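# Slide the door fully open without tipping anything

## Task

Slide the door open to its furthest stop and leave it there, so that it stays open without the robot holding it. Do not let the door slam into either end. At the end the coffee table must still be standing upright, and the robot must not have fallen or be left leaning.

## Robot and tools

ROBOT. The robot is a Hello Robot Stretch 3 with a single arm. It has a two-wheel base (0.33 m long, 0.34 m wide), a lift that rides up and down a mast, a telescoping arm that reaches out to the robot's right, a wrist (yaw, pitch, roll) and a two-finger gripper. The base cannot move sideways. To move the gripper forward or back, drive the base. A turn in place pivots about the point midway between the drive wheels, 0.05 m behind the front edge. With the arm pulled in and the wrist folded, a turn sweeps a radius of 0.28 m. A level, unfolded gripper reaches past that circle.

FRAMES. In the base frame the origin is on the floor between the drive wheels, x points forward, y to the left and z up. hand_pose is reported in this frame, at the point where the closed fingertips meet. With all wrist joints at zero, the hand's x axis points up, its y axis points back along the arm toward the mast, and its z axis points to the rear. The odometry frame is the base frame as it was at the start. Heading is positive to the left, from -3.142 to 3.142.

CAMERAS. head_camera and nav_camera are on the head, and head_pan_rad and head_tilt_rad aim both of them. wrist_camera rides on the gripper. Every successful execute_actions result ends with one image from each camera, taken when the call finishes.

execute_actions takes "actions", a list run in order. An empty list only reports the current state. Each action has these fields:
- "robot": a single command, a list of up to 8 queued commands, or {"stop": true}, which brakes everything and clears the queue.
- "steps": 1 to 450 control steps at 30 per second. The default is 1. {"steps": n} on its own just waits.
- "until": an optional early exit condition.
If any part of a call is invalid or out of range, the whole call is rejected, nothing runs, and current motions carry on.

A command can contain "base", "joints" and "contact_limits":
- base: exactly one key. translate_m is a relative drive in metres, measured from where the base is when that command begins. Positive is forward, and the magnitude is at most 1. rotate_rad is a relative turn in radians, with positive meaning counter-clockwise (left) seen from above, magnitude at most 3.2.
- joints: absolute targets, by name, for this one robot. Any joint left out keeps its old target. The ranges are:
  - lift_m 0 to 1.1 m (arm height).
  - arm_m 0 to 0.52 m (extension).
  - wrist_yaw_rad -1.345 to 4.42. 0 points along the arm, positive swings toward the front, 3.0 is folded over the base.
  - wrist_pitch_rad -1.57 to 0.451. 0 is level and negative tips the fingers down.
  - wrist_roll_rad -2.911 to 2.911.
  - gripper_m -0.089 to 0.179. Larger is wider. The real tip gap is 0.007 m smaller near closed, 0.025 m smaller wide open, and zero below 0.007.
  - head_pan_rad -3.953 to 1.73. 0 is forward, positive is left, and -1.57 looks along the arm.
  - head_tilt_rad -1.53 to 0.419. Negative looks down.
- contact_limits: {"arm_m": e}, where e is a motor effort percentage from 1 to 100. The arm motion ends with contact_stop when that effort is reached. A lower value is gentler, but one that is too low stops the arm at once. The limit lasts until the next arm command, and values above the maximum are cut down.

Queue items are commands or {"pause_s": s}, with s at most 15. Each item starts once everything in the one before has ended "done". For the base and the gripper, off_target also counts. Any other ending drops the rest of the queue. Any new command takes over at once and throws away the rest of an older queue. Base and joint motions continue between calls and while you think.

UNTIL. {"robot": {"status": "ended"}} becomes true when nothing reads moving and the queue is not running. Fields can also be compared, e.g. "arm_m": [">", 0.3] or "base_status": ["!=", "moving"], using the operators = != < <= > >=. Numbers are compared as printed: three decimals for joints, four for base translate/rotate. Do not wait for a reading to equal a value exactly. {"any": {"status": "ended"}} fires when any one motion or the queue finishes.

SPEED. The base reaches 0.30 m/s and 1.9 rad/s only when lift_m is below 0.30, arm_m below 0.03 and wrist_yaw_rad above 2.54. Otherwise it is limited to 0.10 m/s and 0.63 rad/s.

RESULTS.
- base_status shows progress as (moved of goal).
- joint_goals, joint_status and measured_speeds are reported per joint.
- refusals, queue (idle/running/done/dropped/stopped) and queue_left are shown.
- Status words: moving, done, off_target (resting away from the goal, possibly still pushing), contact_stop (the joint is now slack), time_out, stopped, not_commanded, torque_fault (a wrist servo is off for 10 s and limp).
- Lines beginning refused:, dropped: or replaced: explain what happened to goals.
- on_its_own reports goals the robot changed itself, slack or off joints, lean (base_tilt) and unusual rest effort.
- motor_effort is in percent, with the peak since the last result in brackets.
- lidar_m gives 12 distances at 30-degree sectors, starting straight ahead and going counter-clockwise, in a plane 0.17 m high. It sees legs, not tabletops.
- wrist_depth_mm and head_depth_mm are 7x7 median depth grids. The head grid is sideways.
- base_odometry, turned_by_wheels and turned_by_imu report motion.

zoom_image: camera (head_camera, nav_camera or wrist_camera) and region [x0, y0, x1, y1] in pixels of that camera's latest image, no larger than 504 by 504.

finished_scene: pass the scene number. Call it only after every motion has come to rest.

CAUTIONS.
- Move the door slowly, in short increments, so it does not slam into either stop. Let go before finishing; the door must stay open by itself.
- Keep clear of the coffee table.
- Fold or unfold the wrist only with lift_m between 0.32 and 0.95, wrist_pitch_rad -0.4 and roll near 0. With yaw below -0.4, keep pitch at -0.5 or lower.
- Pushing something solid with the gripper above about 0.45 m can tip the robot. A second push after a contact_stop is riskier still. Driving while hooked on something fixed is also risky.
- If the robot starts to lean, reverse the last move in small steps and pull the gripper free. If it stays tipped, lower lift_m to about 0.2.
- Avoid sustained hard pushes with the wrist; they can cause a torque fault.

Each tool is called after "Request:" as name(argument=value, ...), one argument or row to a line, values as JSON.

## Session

Request:
execute_actions(
  actions=[],
)

Scene clock: 0.00 s.
robot.base_odometry: x=+0.000 y=+0.000 heading=+0.000 (m, m, rad; robot's odometry frame)
robot.turned_by_wheels: +0.000 (rad since the last result)
robot.turned_by_imu: +0.000 (rad since the last result)
robot.base_tilt: forward=-1.8 right=-1.1 (deg)
robot.lidar_m: 1.06 2.33 2.70 1.31 1.62 1.33 1.08 1.00 1.00 0.98 0.90 0.91
robot.head_depth_mm: 936 936 936 936 937 935 935 / 1034 1039 1039 1041 1040 1036 1040 / 1163 1165 1166 1165 1164 1163 1165 / 1391 1326 1327 1325 1323 1329 1332 / 1652 1541 1548 1537 1490 1555 1543 / 1839 1981 1981 1974 1974 1981 1968 / 1914 2468 2476 2438 2445 2438 2211
robot.base_status: not_commanded
robot.joint_positions: lift_m=+0.507 arm_m=+0.001 wrist_yaw_rad=+3.033 wrist_pitch_rad=-0.402 wrist_roll_rad=+0.006 gripper_m=+0.037 head_pan_rad=+0.018 head_tilt_rad=-0.024
robot.joint_goals: lift_m=+0.507 arm_m=+0.001 wrist_yaw_rad=+3.033 wrist_pitch_rad=-0.402 wrist_roll_rad=+0.006 gripper_m=+0.037 head_pan_rad=+0.018 head_tilt_rad=-0.024
robot.joint_status: lift_m=not_commanded arm_m=not_commanded wrist_yaw_rad=not_commanded wrist_pitch_rad=not_commanded wrist_roll_rad=not_commanded gripper_m=not_commanded head_pan_rad=not_commanded head_tilt_rad=not_commanded
robot.measured_speeds: translate_m=+0.000 rotate_rad=+0.000 lift_m=+0.000 arm_m=+0.000 wrist_yaw_rad=+0.000 wrist_pitch_rad=+0.000 wrist_roll_rad=+0.000 head_pan_rad=+0.000 head_tilt_rad=+0.000
robot: refusals=0 queue=idle queue_left=0
robot.motor_effort: left_wheel=+1 right_wheel=+0 lift_m=+21 arm_m=+1 wrist_yaw_rad=+0 wrist_pitch_rad=+7 wrist_roll_rad=+0 gripper_m=-1 head_pan_rad=+0 head_tilt_rad=+2 (%)
robot.hand_pose: x=+0.0033 y=+0.0793 z=+0.5228 quat_wxyz=(+0.179, +0.701, +0.103, +0.682) (m; robot's base frame)
robot.wrist_depth_mm: - - - - - - - / - - - - - - - / - - - - - - - / - - - - - - - / 907 902 - 923 958 976 - / 764 755 751 782 814 823 822 / 659 654 676 687 682 704 713
pictures: head_camera (sideways: a quarter turn clockwise sets it upright), nav_camera (sideways: a quarter turn counterclockwise sets it upright), wrist_camera
Images, in order (width x height): head_camera 896x504, nav_camera 672x504, wrist_camera 644x364.

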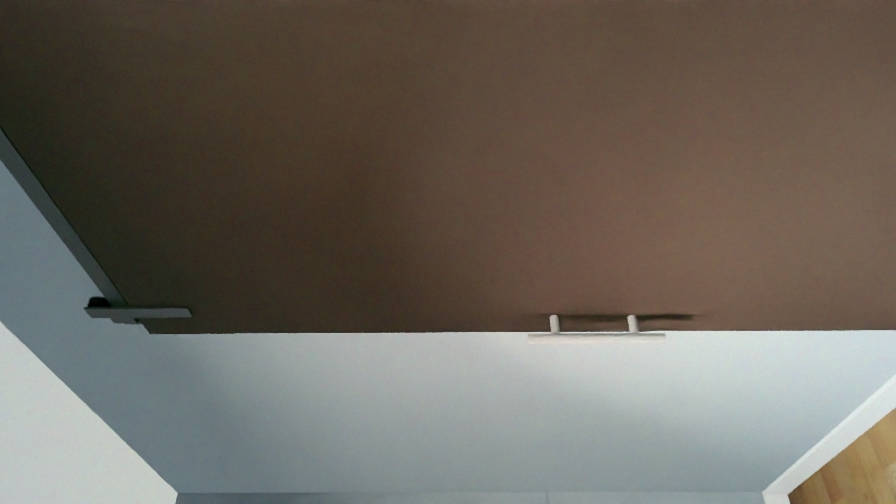

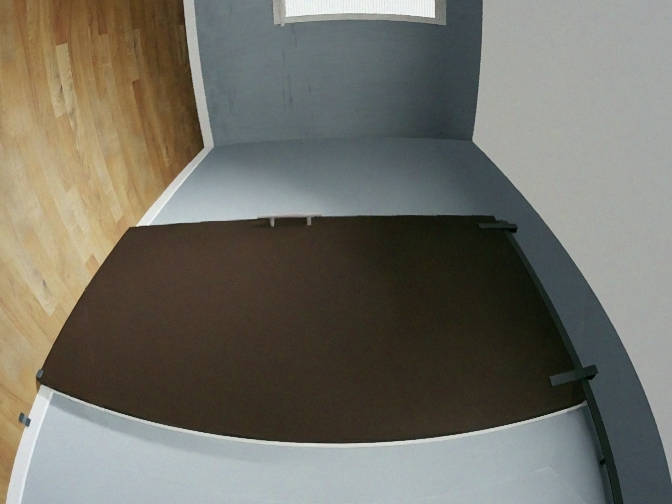

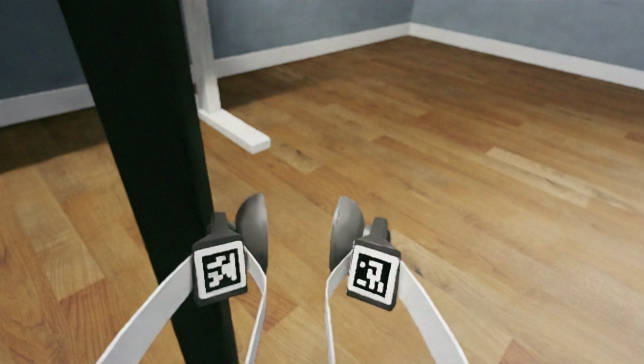

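Request:
execute_actions(
  actions=[
    {"robot":[{"base":{"rotate_rad":0.515},"joints":{"head_pan_rad":-1.57,"head_tilt_rad":-0.5,"lift_m":0.28,"gripper_m":0.037}},{"base":{"translate_m":1.0}}],"steps":450,"until":{"robot":{"x":[">",0.4]}}},
    {"robot":[{"base":{"translate_m":0.895}},{"base":{"rotate_rad":0.163},"joints":{"lift_m":0.87}}],"steps":300,"until":{"robot":{"lift_m":[">",0.36]}}},
    {"robot":{"joints":{"wrist_yaw_rad":0}},"steps":300,"until":{"robot":{"wrist_yaw_rad":["<",1.2]}}},
    {"robot":{"joints":{"wrist_pitch_rad":0,"gripper_m":0.15}},"steps":300,"until":{"robot":{"status":"ended"}}},
  ],
)

Scene clock: 21.83 s.
robot.base_odometry: x=+1.183 y=+0.669 heading=+0.678 (m, m, rad; robot's odometry frame)
robot.turned_by_wheels: +0.678 (rad since the last result)
robot.turned_by_imu: +0.686 (rad since the last result)
robot.base_tilt: forward=-1.8 right=-1.1 (deg)
robot.lidar_m: 1.44 1.50 1.88 1.83 1.90 2.39 2.33 0.90 0.66 0.64 0.73 1.00
robot.head_depth_mm: 515 557 604 660 732 816 916 / 517 556 604 663 729 830 921 / 515 557 605 662 731 804 - / 515 558 591 645 709 807 908 / 522 564 621 691 769 896 1004 / 566 610 665 727 804 896 1015 / 567 612 664 727 803 898 1017
robot.base_status: done (rotate_rad +0.1629 of +0.1630)
robot.joint_positions: lift_m=+0.869 arm_m=+0.001 wrist_yaw_rad=+0.001 wrist_pitch_rad=-0.020 wrist_roll_rad=+0.006 gripper_m=+0.150 head_pan_rad=-1.563 head_tilt_rad=-0.495
robot.joint_goals: lift_m=+0.870 arm_m=+0.001 wrist_yaw_rad=+0.000 wrist_pitch_rad=+0.000 wrist_roll_rad=+0.006 gripper_m=+0.150 head_pan_rad=-1.570 head_tilt_rad=-0.500
robot.joint_status: lift_m=done arm_m=not_commanded wrist_yaw_rad=done wrist_pitch_rad=done wrist_roll_rad=not_commanded gripper_m=done head_pan_rad=done head_tilt_rad=done
robot.measured_speeds: translate_m=+0.000 rotate_rad=+0.000 lift_m=+0.000 arm_m=+0.000 wrist_yaw_rad=+0.000 wrist_pitch_rad=+0.000 wrist_roll_rad=+0.000 head_pan_rad=+0.000 head_tilt_rad=+0.000
robot: refusals=0 queue=done queue_left=0
robot.motor_effort: left_wheel=-2(9) right_wheel=+4(11) lift_m=+32(33) arm_m=+0(0) wrist_yaw_rad=-1(1) wrist_pitch_rad=+9(9) wrist_roll_rad=+0(0) gripper_m=+2(93) head_pan_rad=-3(38) head_tilt_rad=-2(24) (%)
robot.hand_pose: x=-0.0211 y=-0.4015 z=+0.9790 quat_wxyz=(+0.705, +0.008, -0.709, -0.007) (m; robot's base frame)
robot.wrist_depth_mm: 418 414 372 369 376 375 371 / 429 437 386 381 381 389 392 / 444 453 398 401 402 405 410 / 468 459 408 410 418 425 424 / 475 481 424 421 432 434 442 / - 507 446 444 452 - 453 / 519 521 467 469 472 476 478
pictures: head_camera (sideways: a quarter turn clockwise sets it upright), nav_camera (sideways: a quarter turn counterclockwise sets it upright), wrist_camera
Images, in order (width x height): head_camera 896x504, nav_camera 672x504, wrist_camera 644x364.

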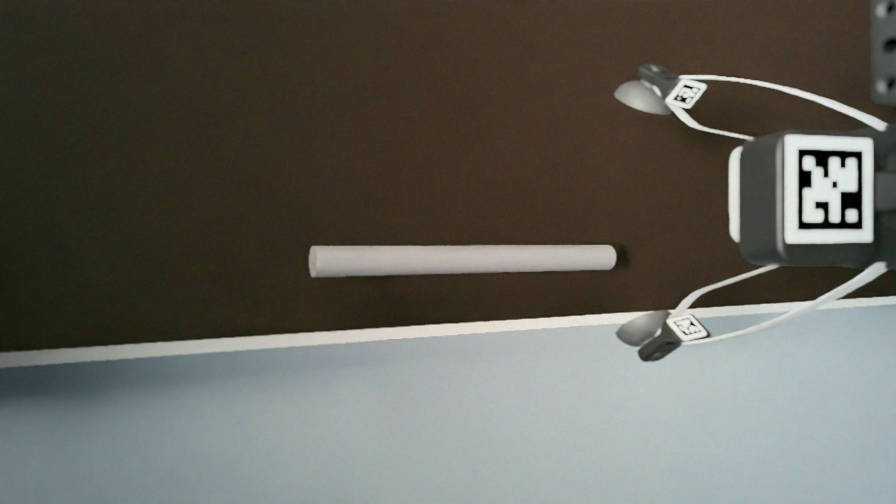

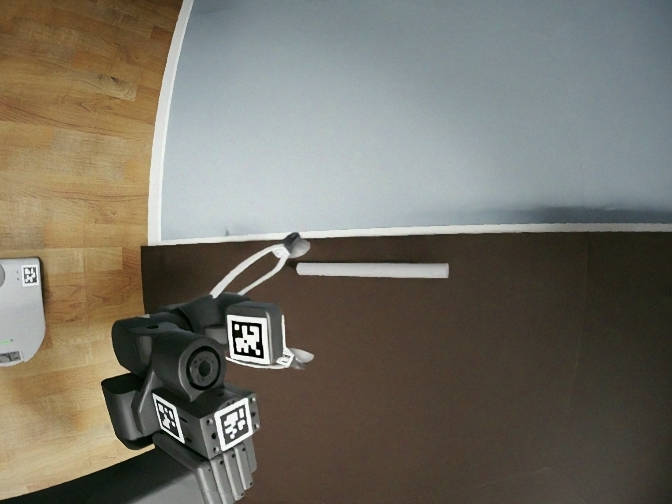

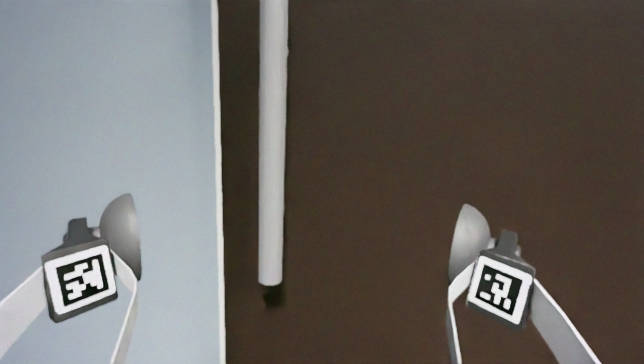

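Request:
execute_actions(
  actions=[
    {"robot":{"base":{"translate_m":0.035},"joints":{"arm_m":0.19,"head_pan_rad":-2.5,"head_tilt_rad":0.2}},"steps":450,"until":{"robot":{"status":"ended"}}},
  ],
)

Scene clock: 27.47 s.
robot.base_odometry: x=+1.210 y=+0.691 heading=+0.678 (m, m, rad; robot's odometry frame)
robot.turned_by_wheels: +0.000 (rad since the last result)
robot.turned_by_imu: +0.001 (rad since the last result)
robot.base_tilt: forward=-1.7 right=-1.1 (deg)
robot.lidar_m: 1.40 1.46 1.89 1.82 1.90 2.42 2.36 0.90 0.66 0.64 0.73 1.00
robot.head_depth_mm: 1417 1875 2096 1996 1865 1747 1626 / 1422 1719 1678 1590 1508 1427 1359 / 1427 1465 1399 1336 1269 1211 1161 / 1294 1159 1095 1040 1008 962 930 / 1119 990 955 915 884 852 826 / 920 871 845 813 786 763 743 / 805 778 755 733 710 692 673
robot.base_status: done (translate_m +0.0350 of +0.0350)
robot.joint_positions: lift_m=+0.869 arm_m=+0.190 wrist_yaw_rad=+0.000 wrist_pitch_rad=-0.020 wrist_roll_rad=+0.006 gripper_m=+0.150 head_pan_rad=-2.493 head_tilt_rad=+0.184
robot.joint_goals: lift_m=+0.870 arm_m=+0.190 wrist_yaw_rad=+0.000 wrist_pitch_rad=+0.000 wrist_roll_rad=+0.006 gripper_m=+0.150 head_pan_rad=-2.500 head_tilt_rad=+0.200
robot.joint_status: lift_m=done arm_m=done wrist_yaw_rad=done wrist_pitch_rad=done wrist_roll_rad=not_commanded gripper_m=done head_pan_rad=done head_tilt_rad=done
robot.measured_speeds: translate_m=+0.000 rotate_rad=+0.000 lift_m=+0.000 arm_m=+0.000 wrist_yaw_rad=+0.000 wrist_pitch_rad=+0.000 wrist_roll_rad=+0.000 head_pan_rad=+0.000 head_tilt_rad=+0.000
robot: refusals=0 queue=done queue_left=0
robot.motor_effort: left_wheel=-2(3) right_wheel=+4(8) lift_m=+32(32) arm_m=+3(2) wrist_yaw_rad=+0(1) wrist_pitch_rad=+9(9) wrist_roll_rad=+0(0) gripper_m=+1(0) head_pan_rad=-4(37) head_tilt_rad=+7(39) (%)
robot.hand_pose: x=-0.0213 y=-0.5904 z=+0.9790 quat_wxyz=(+0.705, +0.007, -0.709, -0.007) (m; robot's base frame)
robot.wrist_depth_mm: 242 242 192 131 195 196 199 / 251 249 199 136 202 202 205 / 257 261 207 142 208 210 212 / 266 268 214 147 216 219 220 / 274 279 223 153 226 227 229 / - 293 233 159 234 - 239 / 301 300 242 165 243 248 252
pictures: head_camera (sideways: a quarter turn clockwise sets it upright), nav_camera (sideways: a quarter turn counterclockwise sets it upright), wrist_camera
Images, in order (width x height): head_camera 896x504, nav_camera 672x504, wrist_camera 644x364.

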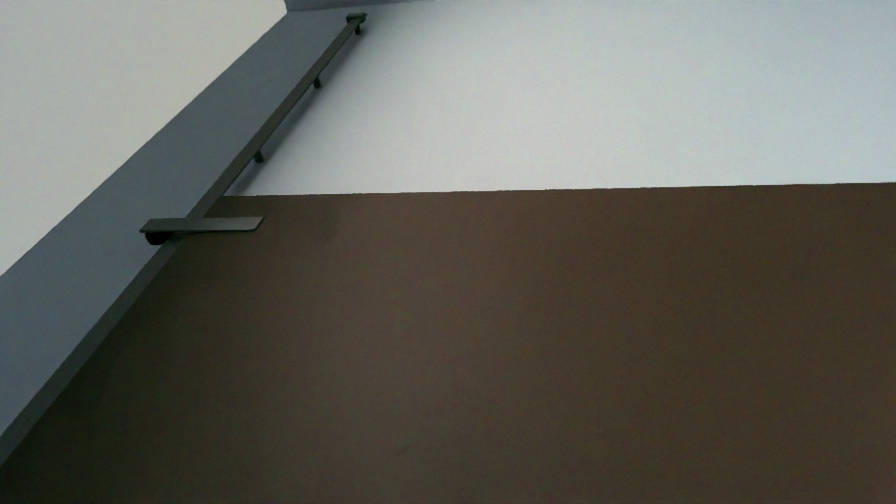

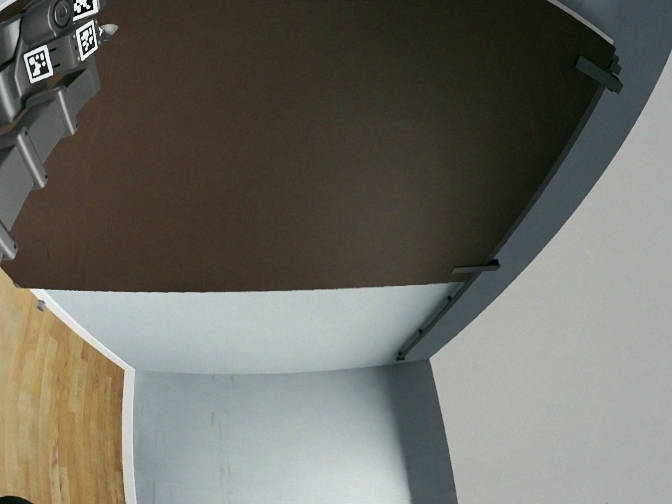

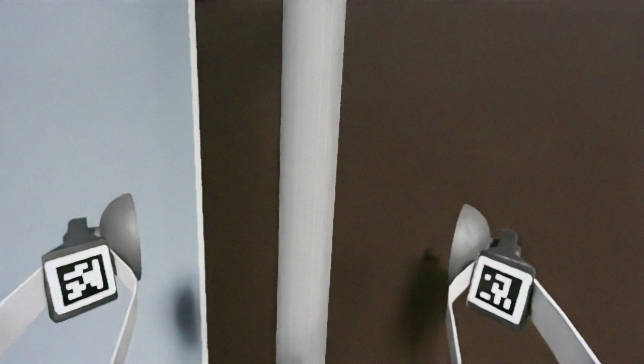

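Request:
execute_actions(
  actions=[
    {"robot":[{"joints":{"gripper_m":0.015}},{"base":{"translate_m":-0.45}}],"steps":450,"until":{"robot":{"status":"ended"}}},
  ],
)

Scene clock: 39.17 s.
robot.base_odometry: x=+0.860 y=+0.409 heading=+0.677 (m, m, rad; robot's odometry frame)
robot.turned_by_wheels: +0.000 (rad since the last result)
robot.turned_by_imu: +0.002 (rad since the last result)
robot.base_tilt: forward=-1.8 right=-1.1 (deg)
robot.lidar_m: 1.85 1.93 1.90 1.40 1.91 1.98 1.92 0.90 0.66 0.64 0.82 1.00
robot.head_depth_mm: 1422 1867 1989 1893 1816 1723 1628 / 1430 1718 1676 1585 1501 1425 1350 / 1426 1451 1398 1325 1258 1206 1058 / 1289 1146 1084 1035 997 960 924 / 1104 983 939 909 879 846 822 / 908 865 835 809 783 758 736 / 799 776 749 731 708 687 669
robot.base_status: done (translate_m -0.4500 of -0.4500)
robot.joint_positions: lift_m=+0.869 arm_m=+0.190 wrist_yaw_rad=-0.015 wrist_pitch_rad=-0.021 wrist_roll_rad=+0.006 gripper_m=+0.015 head_pan_rad=-2.493 head_tilt_rad=+0.184
robot.joint_goals: lift_m=+0.870 arm_m=+0.190 wrist_yaw_rad=+0.000 wrist_pitch_rad=+0.000 wrist_roll_rad=+0.006 gripper_m=+0.015 head_pan_rad=-2.500 head_tilt_rad=+0.200
robot.joint_status: lift_m=done arm_m=done wrist_yaw_rad=done wrist_pitch_rad=done wrist_roll_rad=not_commanded gripper_m=done head_pan_rad=done head_tilt_rad=done
robot.measured_speeds: translate_m=+0.000 rotate_rad=+0.000 lift_m=+0.000 arm_m=+0.000 wrist_yaw_rad=+0.000 wrist_pitch_rad=+0.000 wrist_roll_rad=+0.000 head_pan_rad=+0.000 head_tilt_rad=+0.000
robot: refusals=0 queue=done queue_left=0
robot.on_its_own: wrist_yaw_rad is at rest, and its effort (+13) is outside its rest range (-12 to +12)
robot.motor_effort: left_wheel=-5(16) right_wheel=+11(32) lift_m=+32(32) arm_m=+2(3) wrist_yaw_rad=+13(56) wrist_pitch_rad=+9(9) wrist_roll_rad=+0(0) gripper_m=-8(93) head_pan_rad=-4(3) head_tilt_rad=+7(7) (%)
robot.hand_pose: x=-0.0253 y=-0.5904 z=+0.9786 quat_wxyz=(+0.705, +0.002, -0.709, -0.013) (m; robot's base frame)
robot.wrist_depth_mm: - - 186 126 191 193 195 / - - 193 132 198 200 203 / - - 199 136 205 207 210 / - - 206 141 212 215 220 / - - 215 144 222 225 227 / - - 227 150 231 232 238 / - - 233 161 241 246 250
pictures: head_camera (sideways: a quarter turn clockwise sets it upright), nav_camera (sideways: a quarter turn counterclockwise sets it upright), wrist_camera
Images, in order (width x height): head_camera 896x504, nav_camera 672x504, wrist_camera 644x364.

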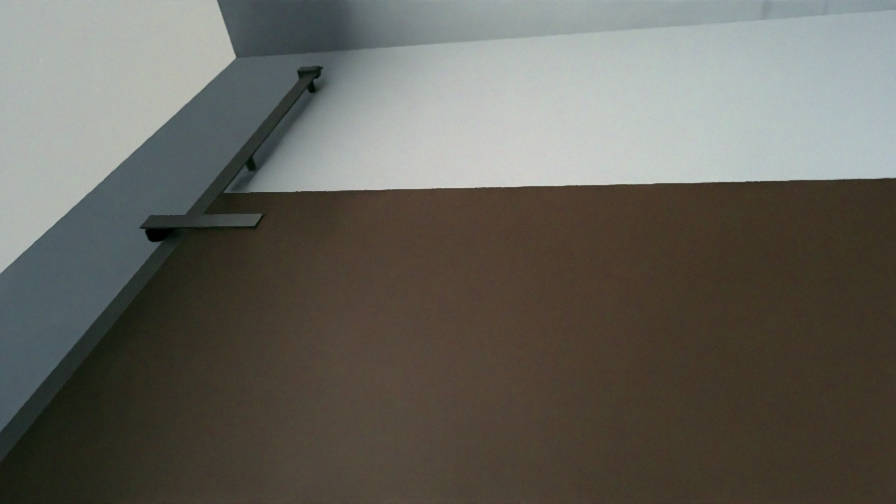

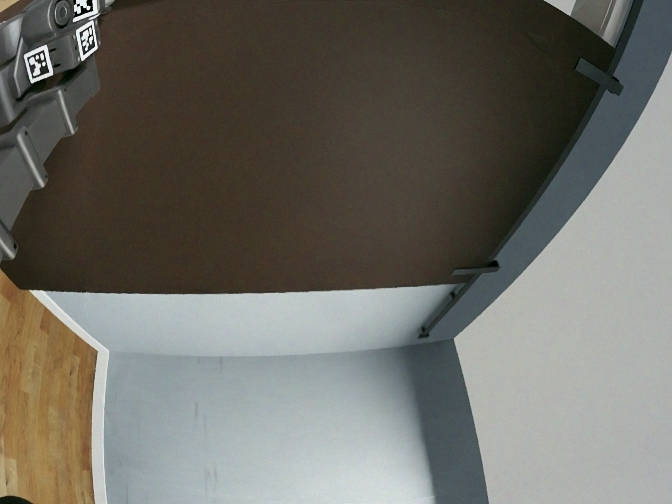

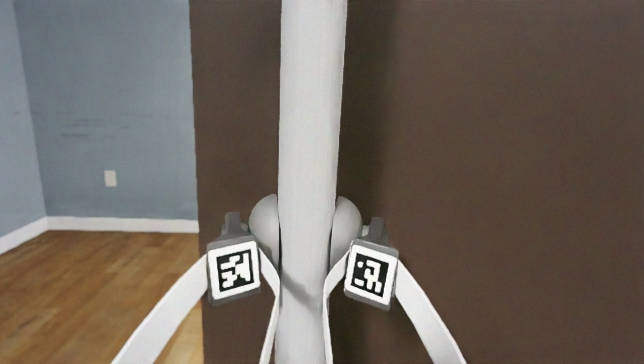

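Request:
execute_actions(
  actions=[
    {"robot":{"base":{"translate_m":-0.54},"joints":{"arm_m":0.183}},"steps":450,"until":{"robot":{"status":"ended"}}},
  ],
)

Request:
zoom_image(
  camera="head_camera",
  region=[100, 130, 300, 280],
)

Scene clock: 49.87 s.
robot.base_odometry: x=+0.439 y=+0.070 heading=+0.677 (m, m, rad; robot's odometry frame)
robot.turned_by_wheels: +0.000 (rad since the last result)
robot.turned_by_imu: +0.002 (rad since the last result)
robot.base_tilt: forward=-1.8 right=-1.1 (deg)
robot.lidar_m: 2.38 2.49 1.90 1.39 1.91 1.43 1.38 0.89 0.65 0.63 3.05 1.20
robot.head_depth_mm: 1419 1491 1439 1385 1341 1304 1260 / 1425 1600 1543 1471 1424 1353 1308 / 1415 1430 1383 1309 1253 1194 1044 / 1279 1129 1075 1030 990 949 915 / 1094 972 940 902 870 835 810 / 896 854 826 799 772 751 729 / 792 767 743 719 698 681 662
robot.base_status: done (translate_m -0.5400 of -0.5400)
robot.joint_positions: lift_m=+0.869 arm_m=+0.183 wrist_yaw_rad=+0.025 wrist_pitch_rad=-0.021 wrist_roll_rad=+0.006 gripper_m=+0.015 head_pan_rad=-2.493 head_tilt_rad=+0.184
robot.joint_goals: lift_m=+0.870 arm_m=+0.183 wrist_yaw_rad=+0.045 wrist_pitch_rad=+0.000 wrist_roll_rad=+0.006 gripper_m=+0.015 head_pan_rad=-2.500 head_tilt_rad=+0.200
robot.joint_status: lift_m=done arm_m=done wrist_yaw_rad=done wrist_pitch_rad=done wrist_roll_rad=not_commanded gripper_m=done head_pan_rad=done head_tilt_rad=done
robot.measured_speeds: translate_m=+0.000 rotate_rad=+0.000 lift_m=+0.000 arm_m=+0.000 wrist_yaw_rad=+0.000 wrist_pitch_rad=+0.000 wrist_roll_rad=+0.000 head_pan_rad=+0.000 head_tilt_rad=+0.000
robot: refusals=0 queue=done queue_left=0
robot.on_its_own: wrist_yaw_rad is held at +0.045, not at your +0.000, by its stall guard, which is not easing now; wrist_yaw_rad is at rest, and its effort (+17) is outside its rest range (-12 to +12)
robot.motor_effort: left_wheel=-7(16) right_wheel=+12(32) lift_m=+32(32) arm_m=+1(2) wrist_yaw_rad=+17(56) wrist_pitch_rad=+10(9) wrist_roll_rad=+0(0) gripper_m=-8(17) head_pan_rad=-4(4) head_tilt_rad=+7(7) (%)
robot.hand_pose: x=-0.0151 y=-0.5835 z=+0.9786 quat_wxyz=(+0.705, +0.017, -0.709, +0.001) (m; robot's base frame)
robot.wrist_depth_mm: - - 189 127 189 190 190 / - - 197 132 196 197 197 / - - 202 138 203 203 204 / - - 211 143 210 211 212 / - - - 145 219 220 222 / - - 230 152 230 228 230 / - - 238 160 239 239 238
pictures: head_camera (sideways: a quarter turn clockwise sets it upright), nav_camera (sideways: a quarter turn counterclockwise sets it upright), wrist_camera
Images, in order (width x height): head_camera 896x504, nav_camera 672x504, wrist_camera 644x364.

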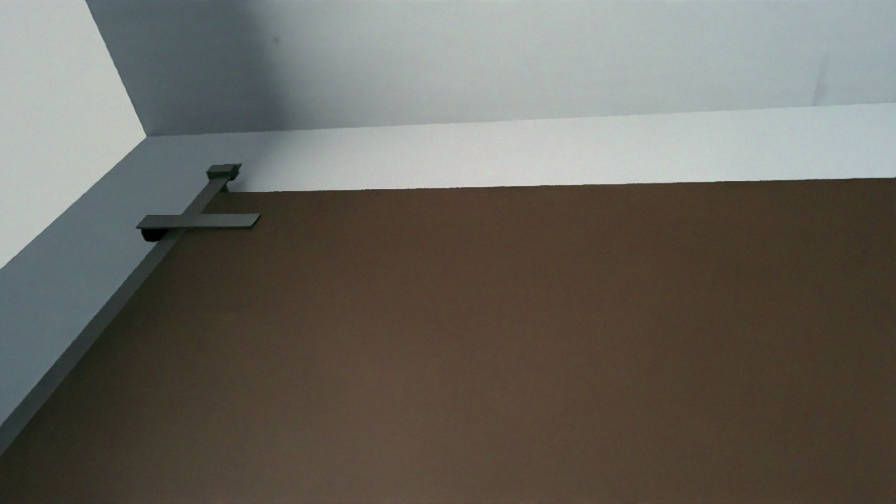

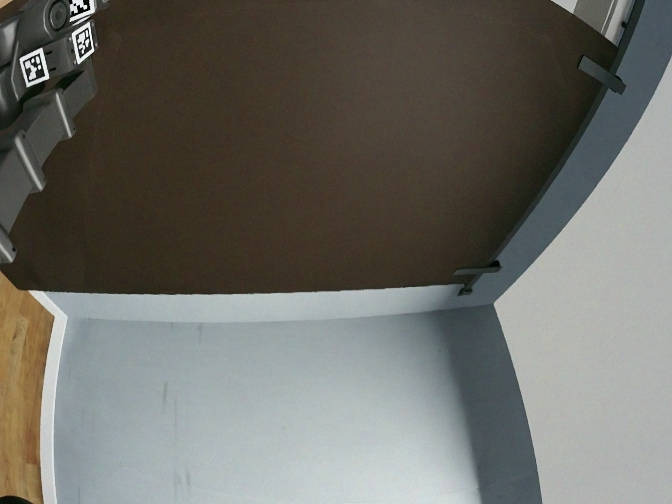

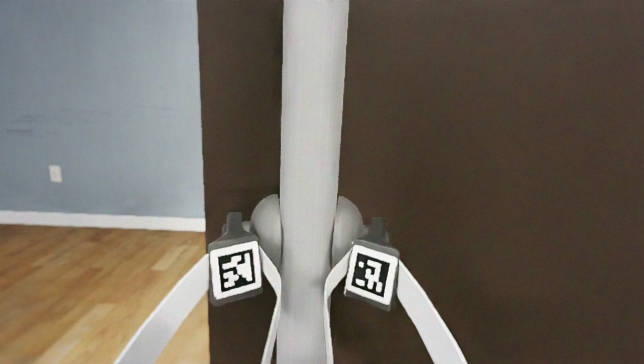

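Region (100, 130, 300, 280) of head_camera's 896x504 image, scaled by 2.520, with more detail than that image has; it fills the top 378 rows of this view, and the rest is white.

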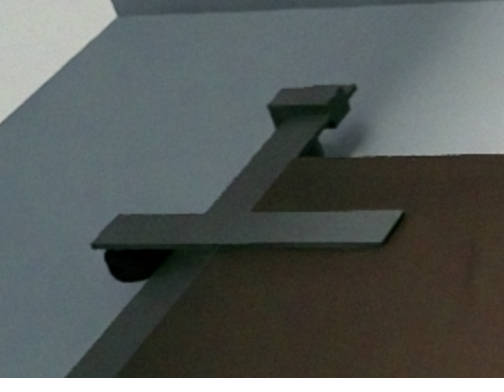

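Similar to scene 1 with ~0.15 left.

Request:
execute_actions(
  actions=[
    {"robot":[{"base":{"translate_m":-0.11}},{"base":{"translate_m":-0.03}}],"steps":450,"until":{"robot":{"status":"ended"}}},
  ],
)

Scene clock: 57.87 s.
robot.base_odometry: x=+0.330 y=-0.018 heading=+0.678 (m, m, rad; robot's odometry frame)
robot.turned_by_wheels: +0.000 (rad since the last result)
robot.turned_by_imu: +0.002 (rad since the last result)
robot.base_tilt: forward=-1.8 right=-1.1 (deg)
robot.lidar_m: 2.52 2.58 1.43 1.43 1.75 1.29 1.24 0.88 0.65 0.63 3.04 1.32
robot.head_depth_mm: 1355 1336 1288 1247 1206 1172 1137 / 1423 1436 1396 1341 1290 1244 1216 / 1423 1455 1380 1307 1236 1182 1042 / 1286 1127 1071 1018 986 946 908 / 1087 974 930 894 863 833 807 / 893 849 825 794 771 747 727 / 785 762 737 716 698 679 659
robot.base_status: done (translate_m -0.0300 of -0.0300)
robot.joint_positions: lift_m=+0.869 arm_m=+0.183 wrist_yaw_rad=+0.037 wrist_pitch_rad=-0.021 wrist_roll_rad=+0.006 gripper_m=+0.015 head_pan_rad=-2.493 head_tilt_rad=+0.184
robot.joint_goals: lift_m=+0.870 arm_m=+0.183 wrist_yaw_rad=+0.045 wrist_pitch_rad=+0.000 wrist_roll_rad=+0.006 gripper_m=+0.015 head_pan_rad=-2.500 head_tilt_rad=+0.200
robot.joint_status: lift_m=done arm_m=done wrist_yaw_rad=done wrist_pitch_rad=done wrist_roll_rad=not_commanded gripper_m=done head_pan_rad=done head_tilt_rad=done
robot.measured_speeds: translate_m=+0.000 rotate_rad=+0.000 lift_m=+0.000 arm_m=+0.000 wrist_yaw_rad=+0.000 wrist_pitch_rad=+0.000 wrist_roll_rad=+0.000 head_pan_rad=+0.000 head_tilt_rad=+0.000
robot: refusals=0 queue=done queue_left=0
robot.on_its_own: wrist_yaw_rad is held at +0.045, not at your +0.000, by its stall guard, which is not easing now
robot.motor_effort: left_wheel=-2(16) right_wheel=+6(33) lift_m=+32(32) arm_m=+1(1) wrist_yaw_rad=+6(57) wrist_pitch_rad=+9(9) wrist_roll_rad=+0(0) gripper_m=-7(16) head_pan_rad=-4(4) head_tilt_rad=+7(7) (%)
robot.hand_pose: x=-0.0120 y=-0.5834 z=+0.9787 quat_wxyz=(+0.705, +0.021, -0.708, +0.005) (m; robot's base frame)
robot.wrist_depth_mm: - 230 187 125 187 187 187 / - 238 194 129 193 194 194 / - 246 202 134 200 201 201 / - 254 209 139 207 208 208 / - 264 216 142 216 216 216 / - 276 229 149 224 227 224 / - 288 237 161 236 234 234
pictures: head_camera (sideways: a quarter turn clockwise sets it upright), nav_camera (sideways: a quarter turn counterclockwise sets it upright), wrist_camera
Images, in order (width x height): head_camera 896x504, nav_camera 672x504, wrist_camera 644x364.

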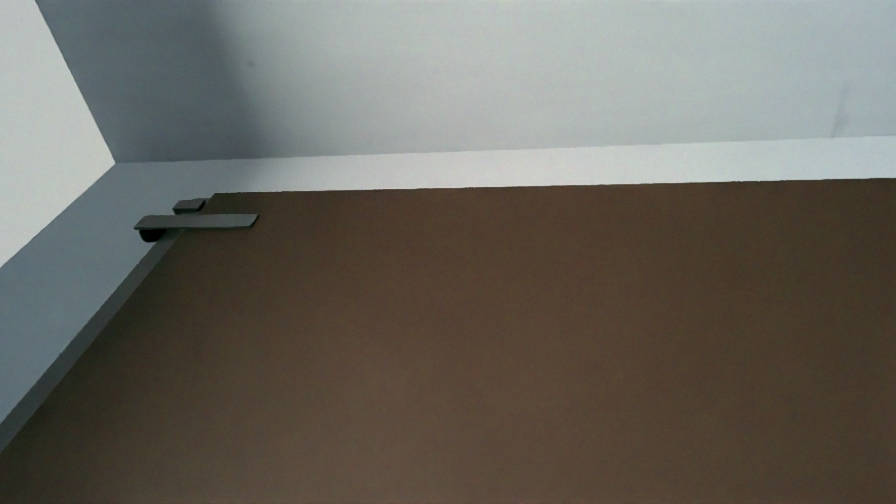

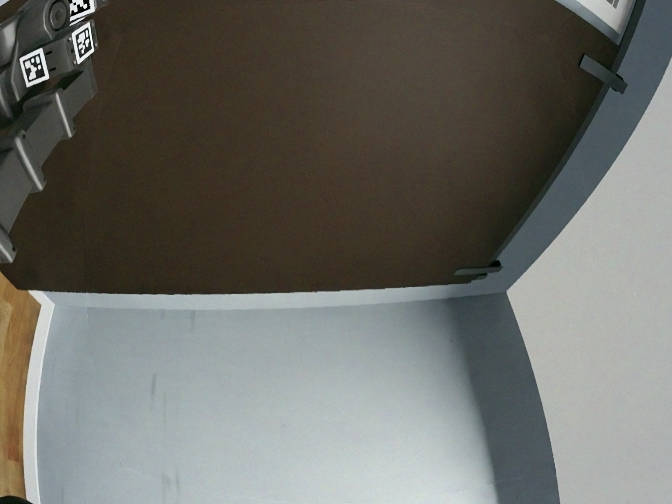

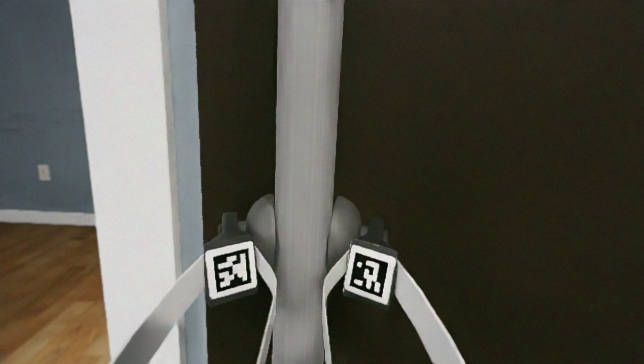

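Request:
execute_actions(
  actions=[
    {"robot":[{"base":{"translate_m":-0.028}},{"base":{"translate_m":-0.02}}],"steps":450,"until":{"robot":{"status":"ended"}}},
  ],
)

Scene clock: 64.53 s.
robot.base_odometry: x=+0.293 y=-0.048 heading=+0.678 (m, m, rad; robot's odometry frame)
robot.turned_by_wheels: +0.000 (rad since the last result)
robot.turned_by_imu: +0.002 (rad since the last result)
robot.base_tilt: forward=-1.7 right=-1.1 (deg)
robot.lidar_m: 2.57 2.58 1.44 1.84 1.67 1.24 1.19 0.88 0.65 0.63 0.70 1.36
robot.head_depth_mm: 1321 1293 1245 1206 1164 1127 1088 / 1388 1388 1334 1284 1242 1201 1168 / 1415 1438 1361 1304 1242 1188 1134 / 1288 1129 1066 1023 981 944 911 / 1085 966 933 894 863 832 804 / 892 852 821 794 768 744 725 / 785 763 735 716 696 674 658
robot.base_status: done (translate_m -0.0200 of -0.0200)
robot.joint_positions: lift_m=+0.869 arm_m=+0.183 wrist_yaw_rad=+0.093 wrist_pitch_rad=-0.021 wrist_roll_rad=+0.006 gripper_m=+0.015 head_pan_rad=-2.493 head_tilt_rad=+0.185
robot.joint_goals: lift_m=+0.870 arm_m=+0.183 wrist_yaw_rad=+0.090 wrist_pitch_rad=+0.000 wrist_roll_rad=+0.006 gripper_m=+0.015 head_pan_rad=-2.500 head_tilt_rad=+0.200
robot.joint_status: lift_m=done arm_m=done wrist_yaw_rad=done wrist_pitch_rad=done wrist_roll_rad=not_commanded gripper_m=done head_pan_rad=done head_tilt_rad=done
robot.measured_speeds: translate_m=+0.000 rotate_rad=+0.000 lift_m=+0.000 arm_m=+0.000 wrist_yaw_rad=+0.000 wrist_pitch_rad=+0.000 wrist_roll_rad=+0.000 head_pan_rad=+0.000 head_tilt_rad=+0.000
robot: refusals=0 queue=done queue_left=0
robot.on_its_own: wrist_yaw_rad is held at +0.090, not at your +0.000, by its stall guard, which is not easing now
robot.motor_effort: left_wheel=+0(11) right_wheel=+0(17) lift_m=+32(32) arm_m=+1(1) wrist_yaw_rad=-2(34) wrist_pitch_rad=+9(8) wrist_roll_rad=+0(0) gripper_m=-7(11) head_pan_rad=-3(3) head_tilt_rad=+7(7) (%)
robot.hand_pose: x=+0.0023 y=-0.5825 z=+0.9787 quat_wxyz=(+0.705, +0.041, -0.708, +0.025) (m; robot's base frame)
robot.wrist_depth_mm: 242 244 191 126 185 181 179 / - 252 198 129 191 186 184 / - 260 205 135 199 194 190 / - 268 211 140 206 202 198 / - 280 283 143 211 208 204 / - 291 233 149 219 217 211 / - 303 239 163 230 224 221
pictures: head_camera (sideways: a quarter turn clockwise sets it upright), nav_camera (sideways: a quarter turn counterclockwise sets it upright), wrist_camera
Images, in order (width x height): head_camera 896x504, nav_camera 672x504, wrist_camera 644x364.

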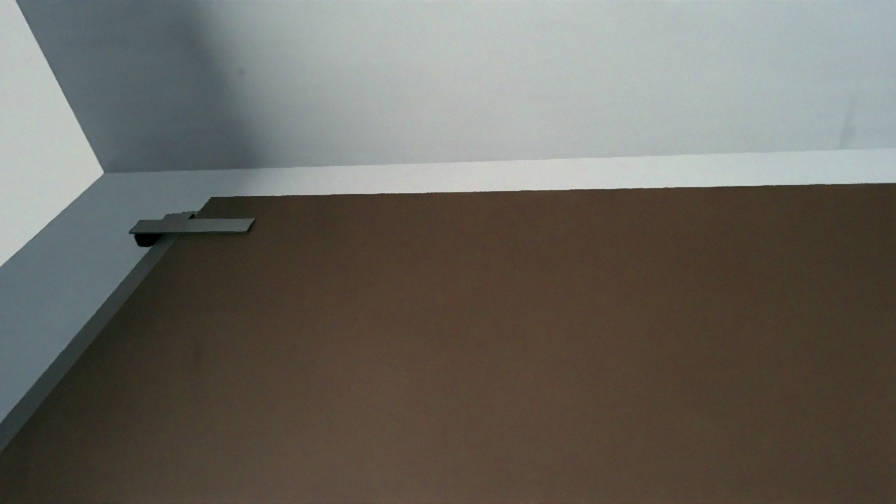

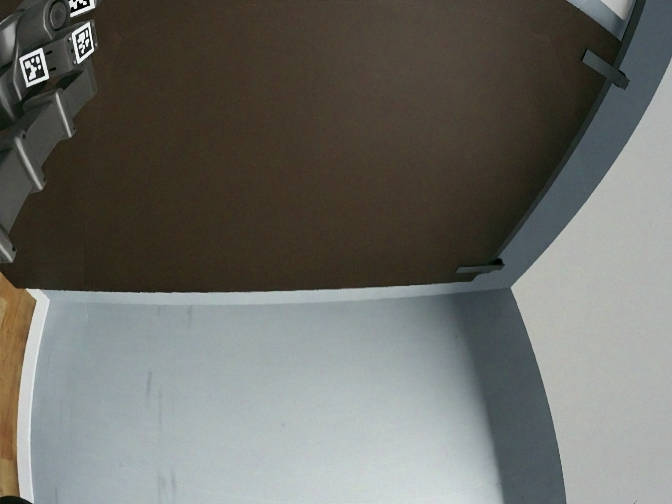

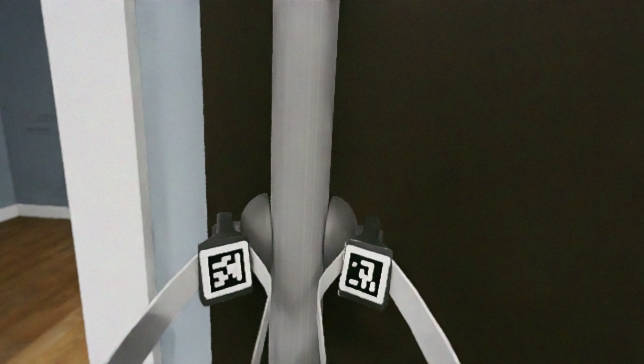

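Request:
execute_actions(
  actions=[
    {"robot":[{"base":{"translate_m":-0.02}},{"joints":{"gripper_m":0.13}},{"joints":{"arm_m":0.09}}],"steps":450,"until":{"robot":{"status":"ended"}}},
  ],
)

Request:
zoom_image(
  camera="head_camera",
  region=[100, 160, 300, 280],
)

Scene clock: 73.17 s.
robot.base_odometry: x=+0.277 y=-0.061 heading=+0.678 (m, m, rad; robot's odometry frame)
robot.turned_by_wheels: +0.000 (rad since the last result)
robot.turned_by_imu: +0.001 (rad since the last result)
robot.base_tilt: forward=-1.8 right=-1.1 (deg)
robot.lidar_m: 2.59 2.58 1.45 1.83 1.65 1.22 1.18 0.88 0.65 0.63 0.70 1.38
robot.head_depth_mm: 1298 1260 1219 1178 1142 1107 1071 / 1376 1367 1308 1264 1222 1177 1144 / 1414 1425 1358 1301 1245 1186 1134 / 1279 1126 1069 1017 979 943 906 / 1090 966 926 898 865 833 804 / 887 851 821 795 771 748 724 / 785 760 736 715 695 676 660
robot.base_status: done (translate_m -0.0200 of -0.0200)
robot.joint_positions: lift_m=+0.869 arm_m=+0.090 wrist_yaw_rad=+0.155 wrist_pitch_rad=-0.020 wrist_roll_rad=+0.006 gripper_m=+0.130 head_pan_rad=-2.493 head_tilt_rad=+0.185
robot.joint_goals: lift_m=+0.870 arm_m=+0.090 wrist_yaw_rad=+0.154 wrist_pitch_rad=+0.000 wrist_roll_rad=+0.006 gripper_m=+0.130 head_pan_rad=-2.500 head_tilt_rad=+0.200
robot.joint_status: lift_m=done arm_m=done wrist_yaw_rad=done wrist_pitch_rad=done wrist_roll_rad=not_commanded gripper_m=done head_pan_rad=done head_tilt_rad=done
robot.measured_speeds: translate_m=+0.000 rotate_rad=+0.000 lift_m=+0.000 arm_m=+0.000 wrist_yaw_rad=+0.000 wrist_pitch_rad=+0.000 wrist_roll_rad=+0.000 head_pan_rad=+0.000 head_tilt_rad=+0.000
robot: refusals=0 queue=done queue_left=0
robot.on_its_own: wrist_yaw_rad is held at +0.154, not at your +0.000, by its stall guard, which is not easing now
robot.motor_effort: left_wheel=+1(14) right_wheel=+1(21) lift_m=+32(32) arm_m=-2(1) wrist_yaw_rad=+0(40) wrist_pitch_rad=+9(9) wrist_roll_rad=+0(0) gripper_m=+0(93) head_pan_rad=-3(3) head_tilt_rad=+6(7) (%)
robot.hand_pose: x=+0.0179 y=-0.4880 z=+0.9789 quat_wxyz=(+0.704, +0.062, -0.706, +0.047) (m; robot's base frame)
robot.wrist_depth_mm: - - 337 269 267 261 254 / - - 348 279 277 269 262 / - - 364 291 286 278 269 / - - 371 304 297 290 276 / - 395 384 317 306 295 287 / - 409 396 328 323 302 297 / - - 420 344 329 321 310
pictures: head_camera (sideways: a quarter turn clockwise sets it upright), nav_camera (sideways: a quarter turn counterclockwise sets it upright), wrist_camera
Images, in order (width x height): head_camera 896x504, nav_camera 672x504, wrist_camera 644x364.

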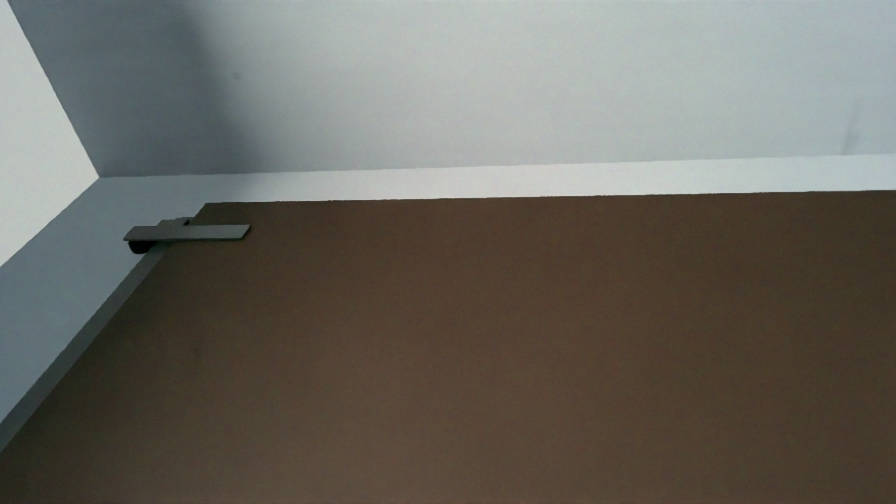

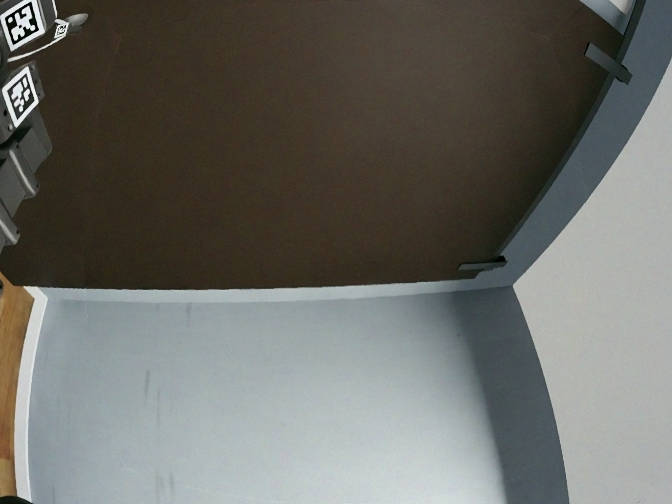

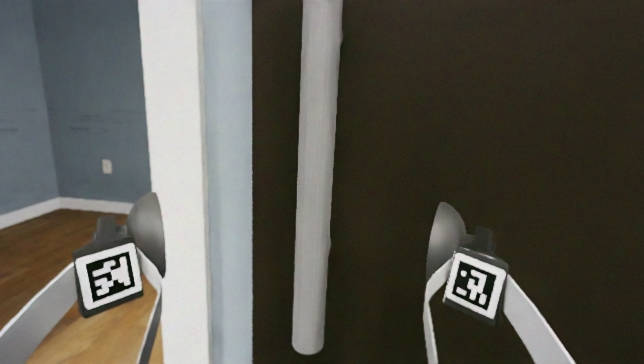

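Region (100, 160, 300, 280) of head_camera's 896x504 image, scaled by 2.520, with more detail than that image has; it fills the top 302 rows of this view, and the rest is white.

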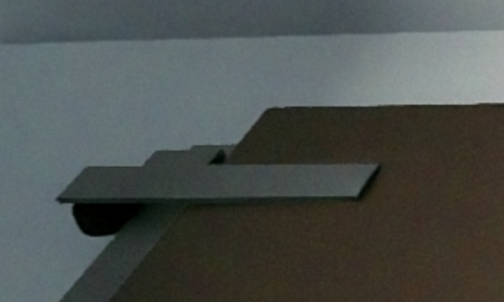

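Request:
finished_scene(
  scene=2,
)

The scene is finished: the task was done.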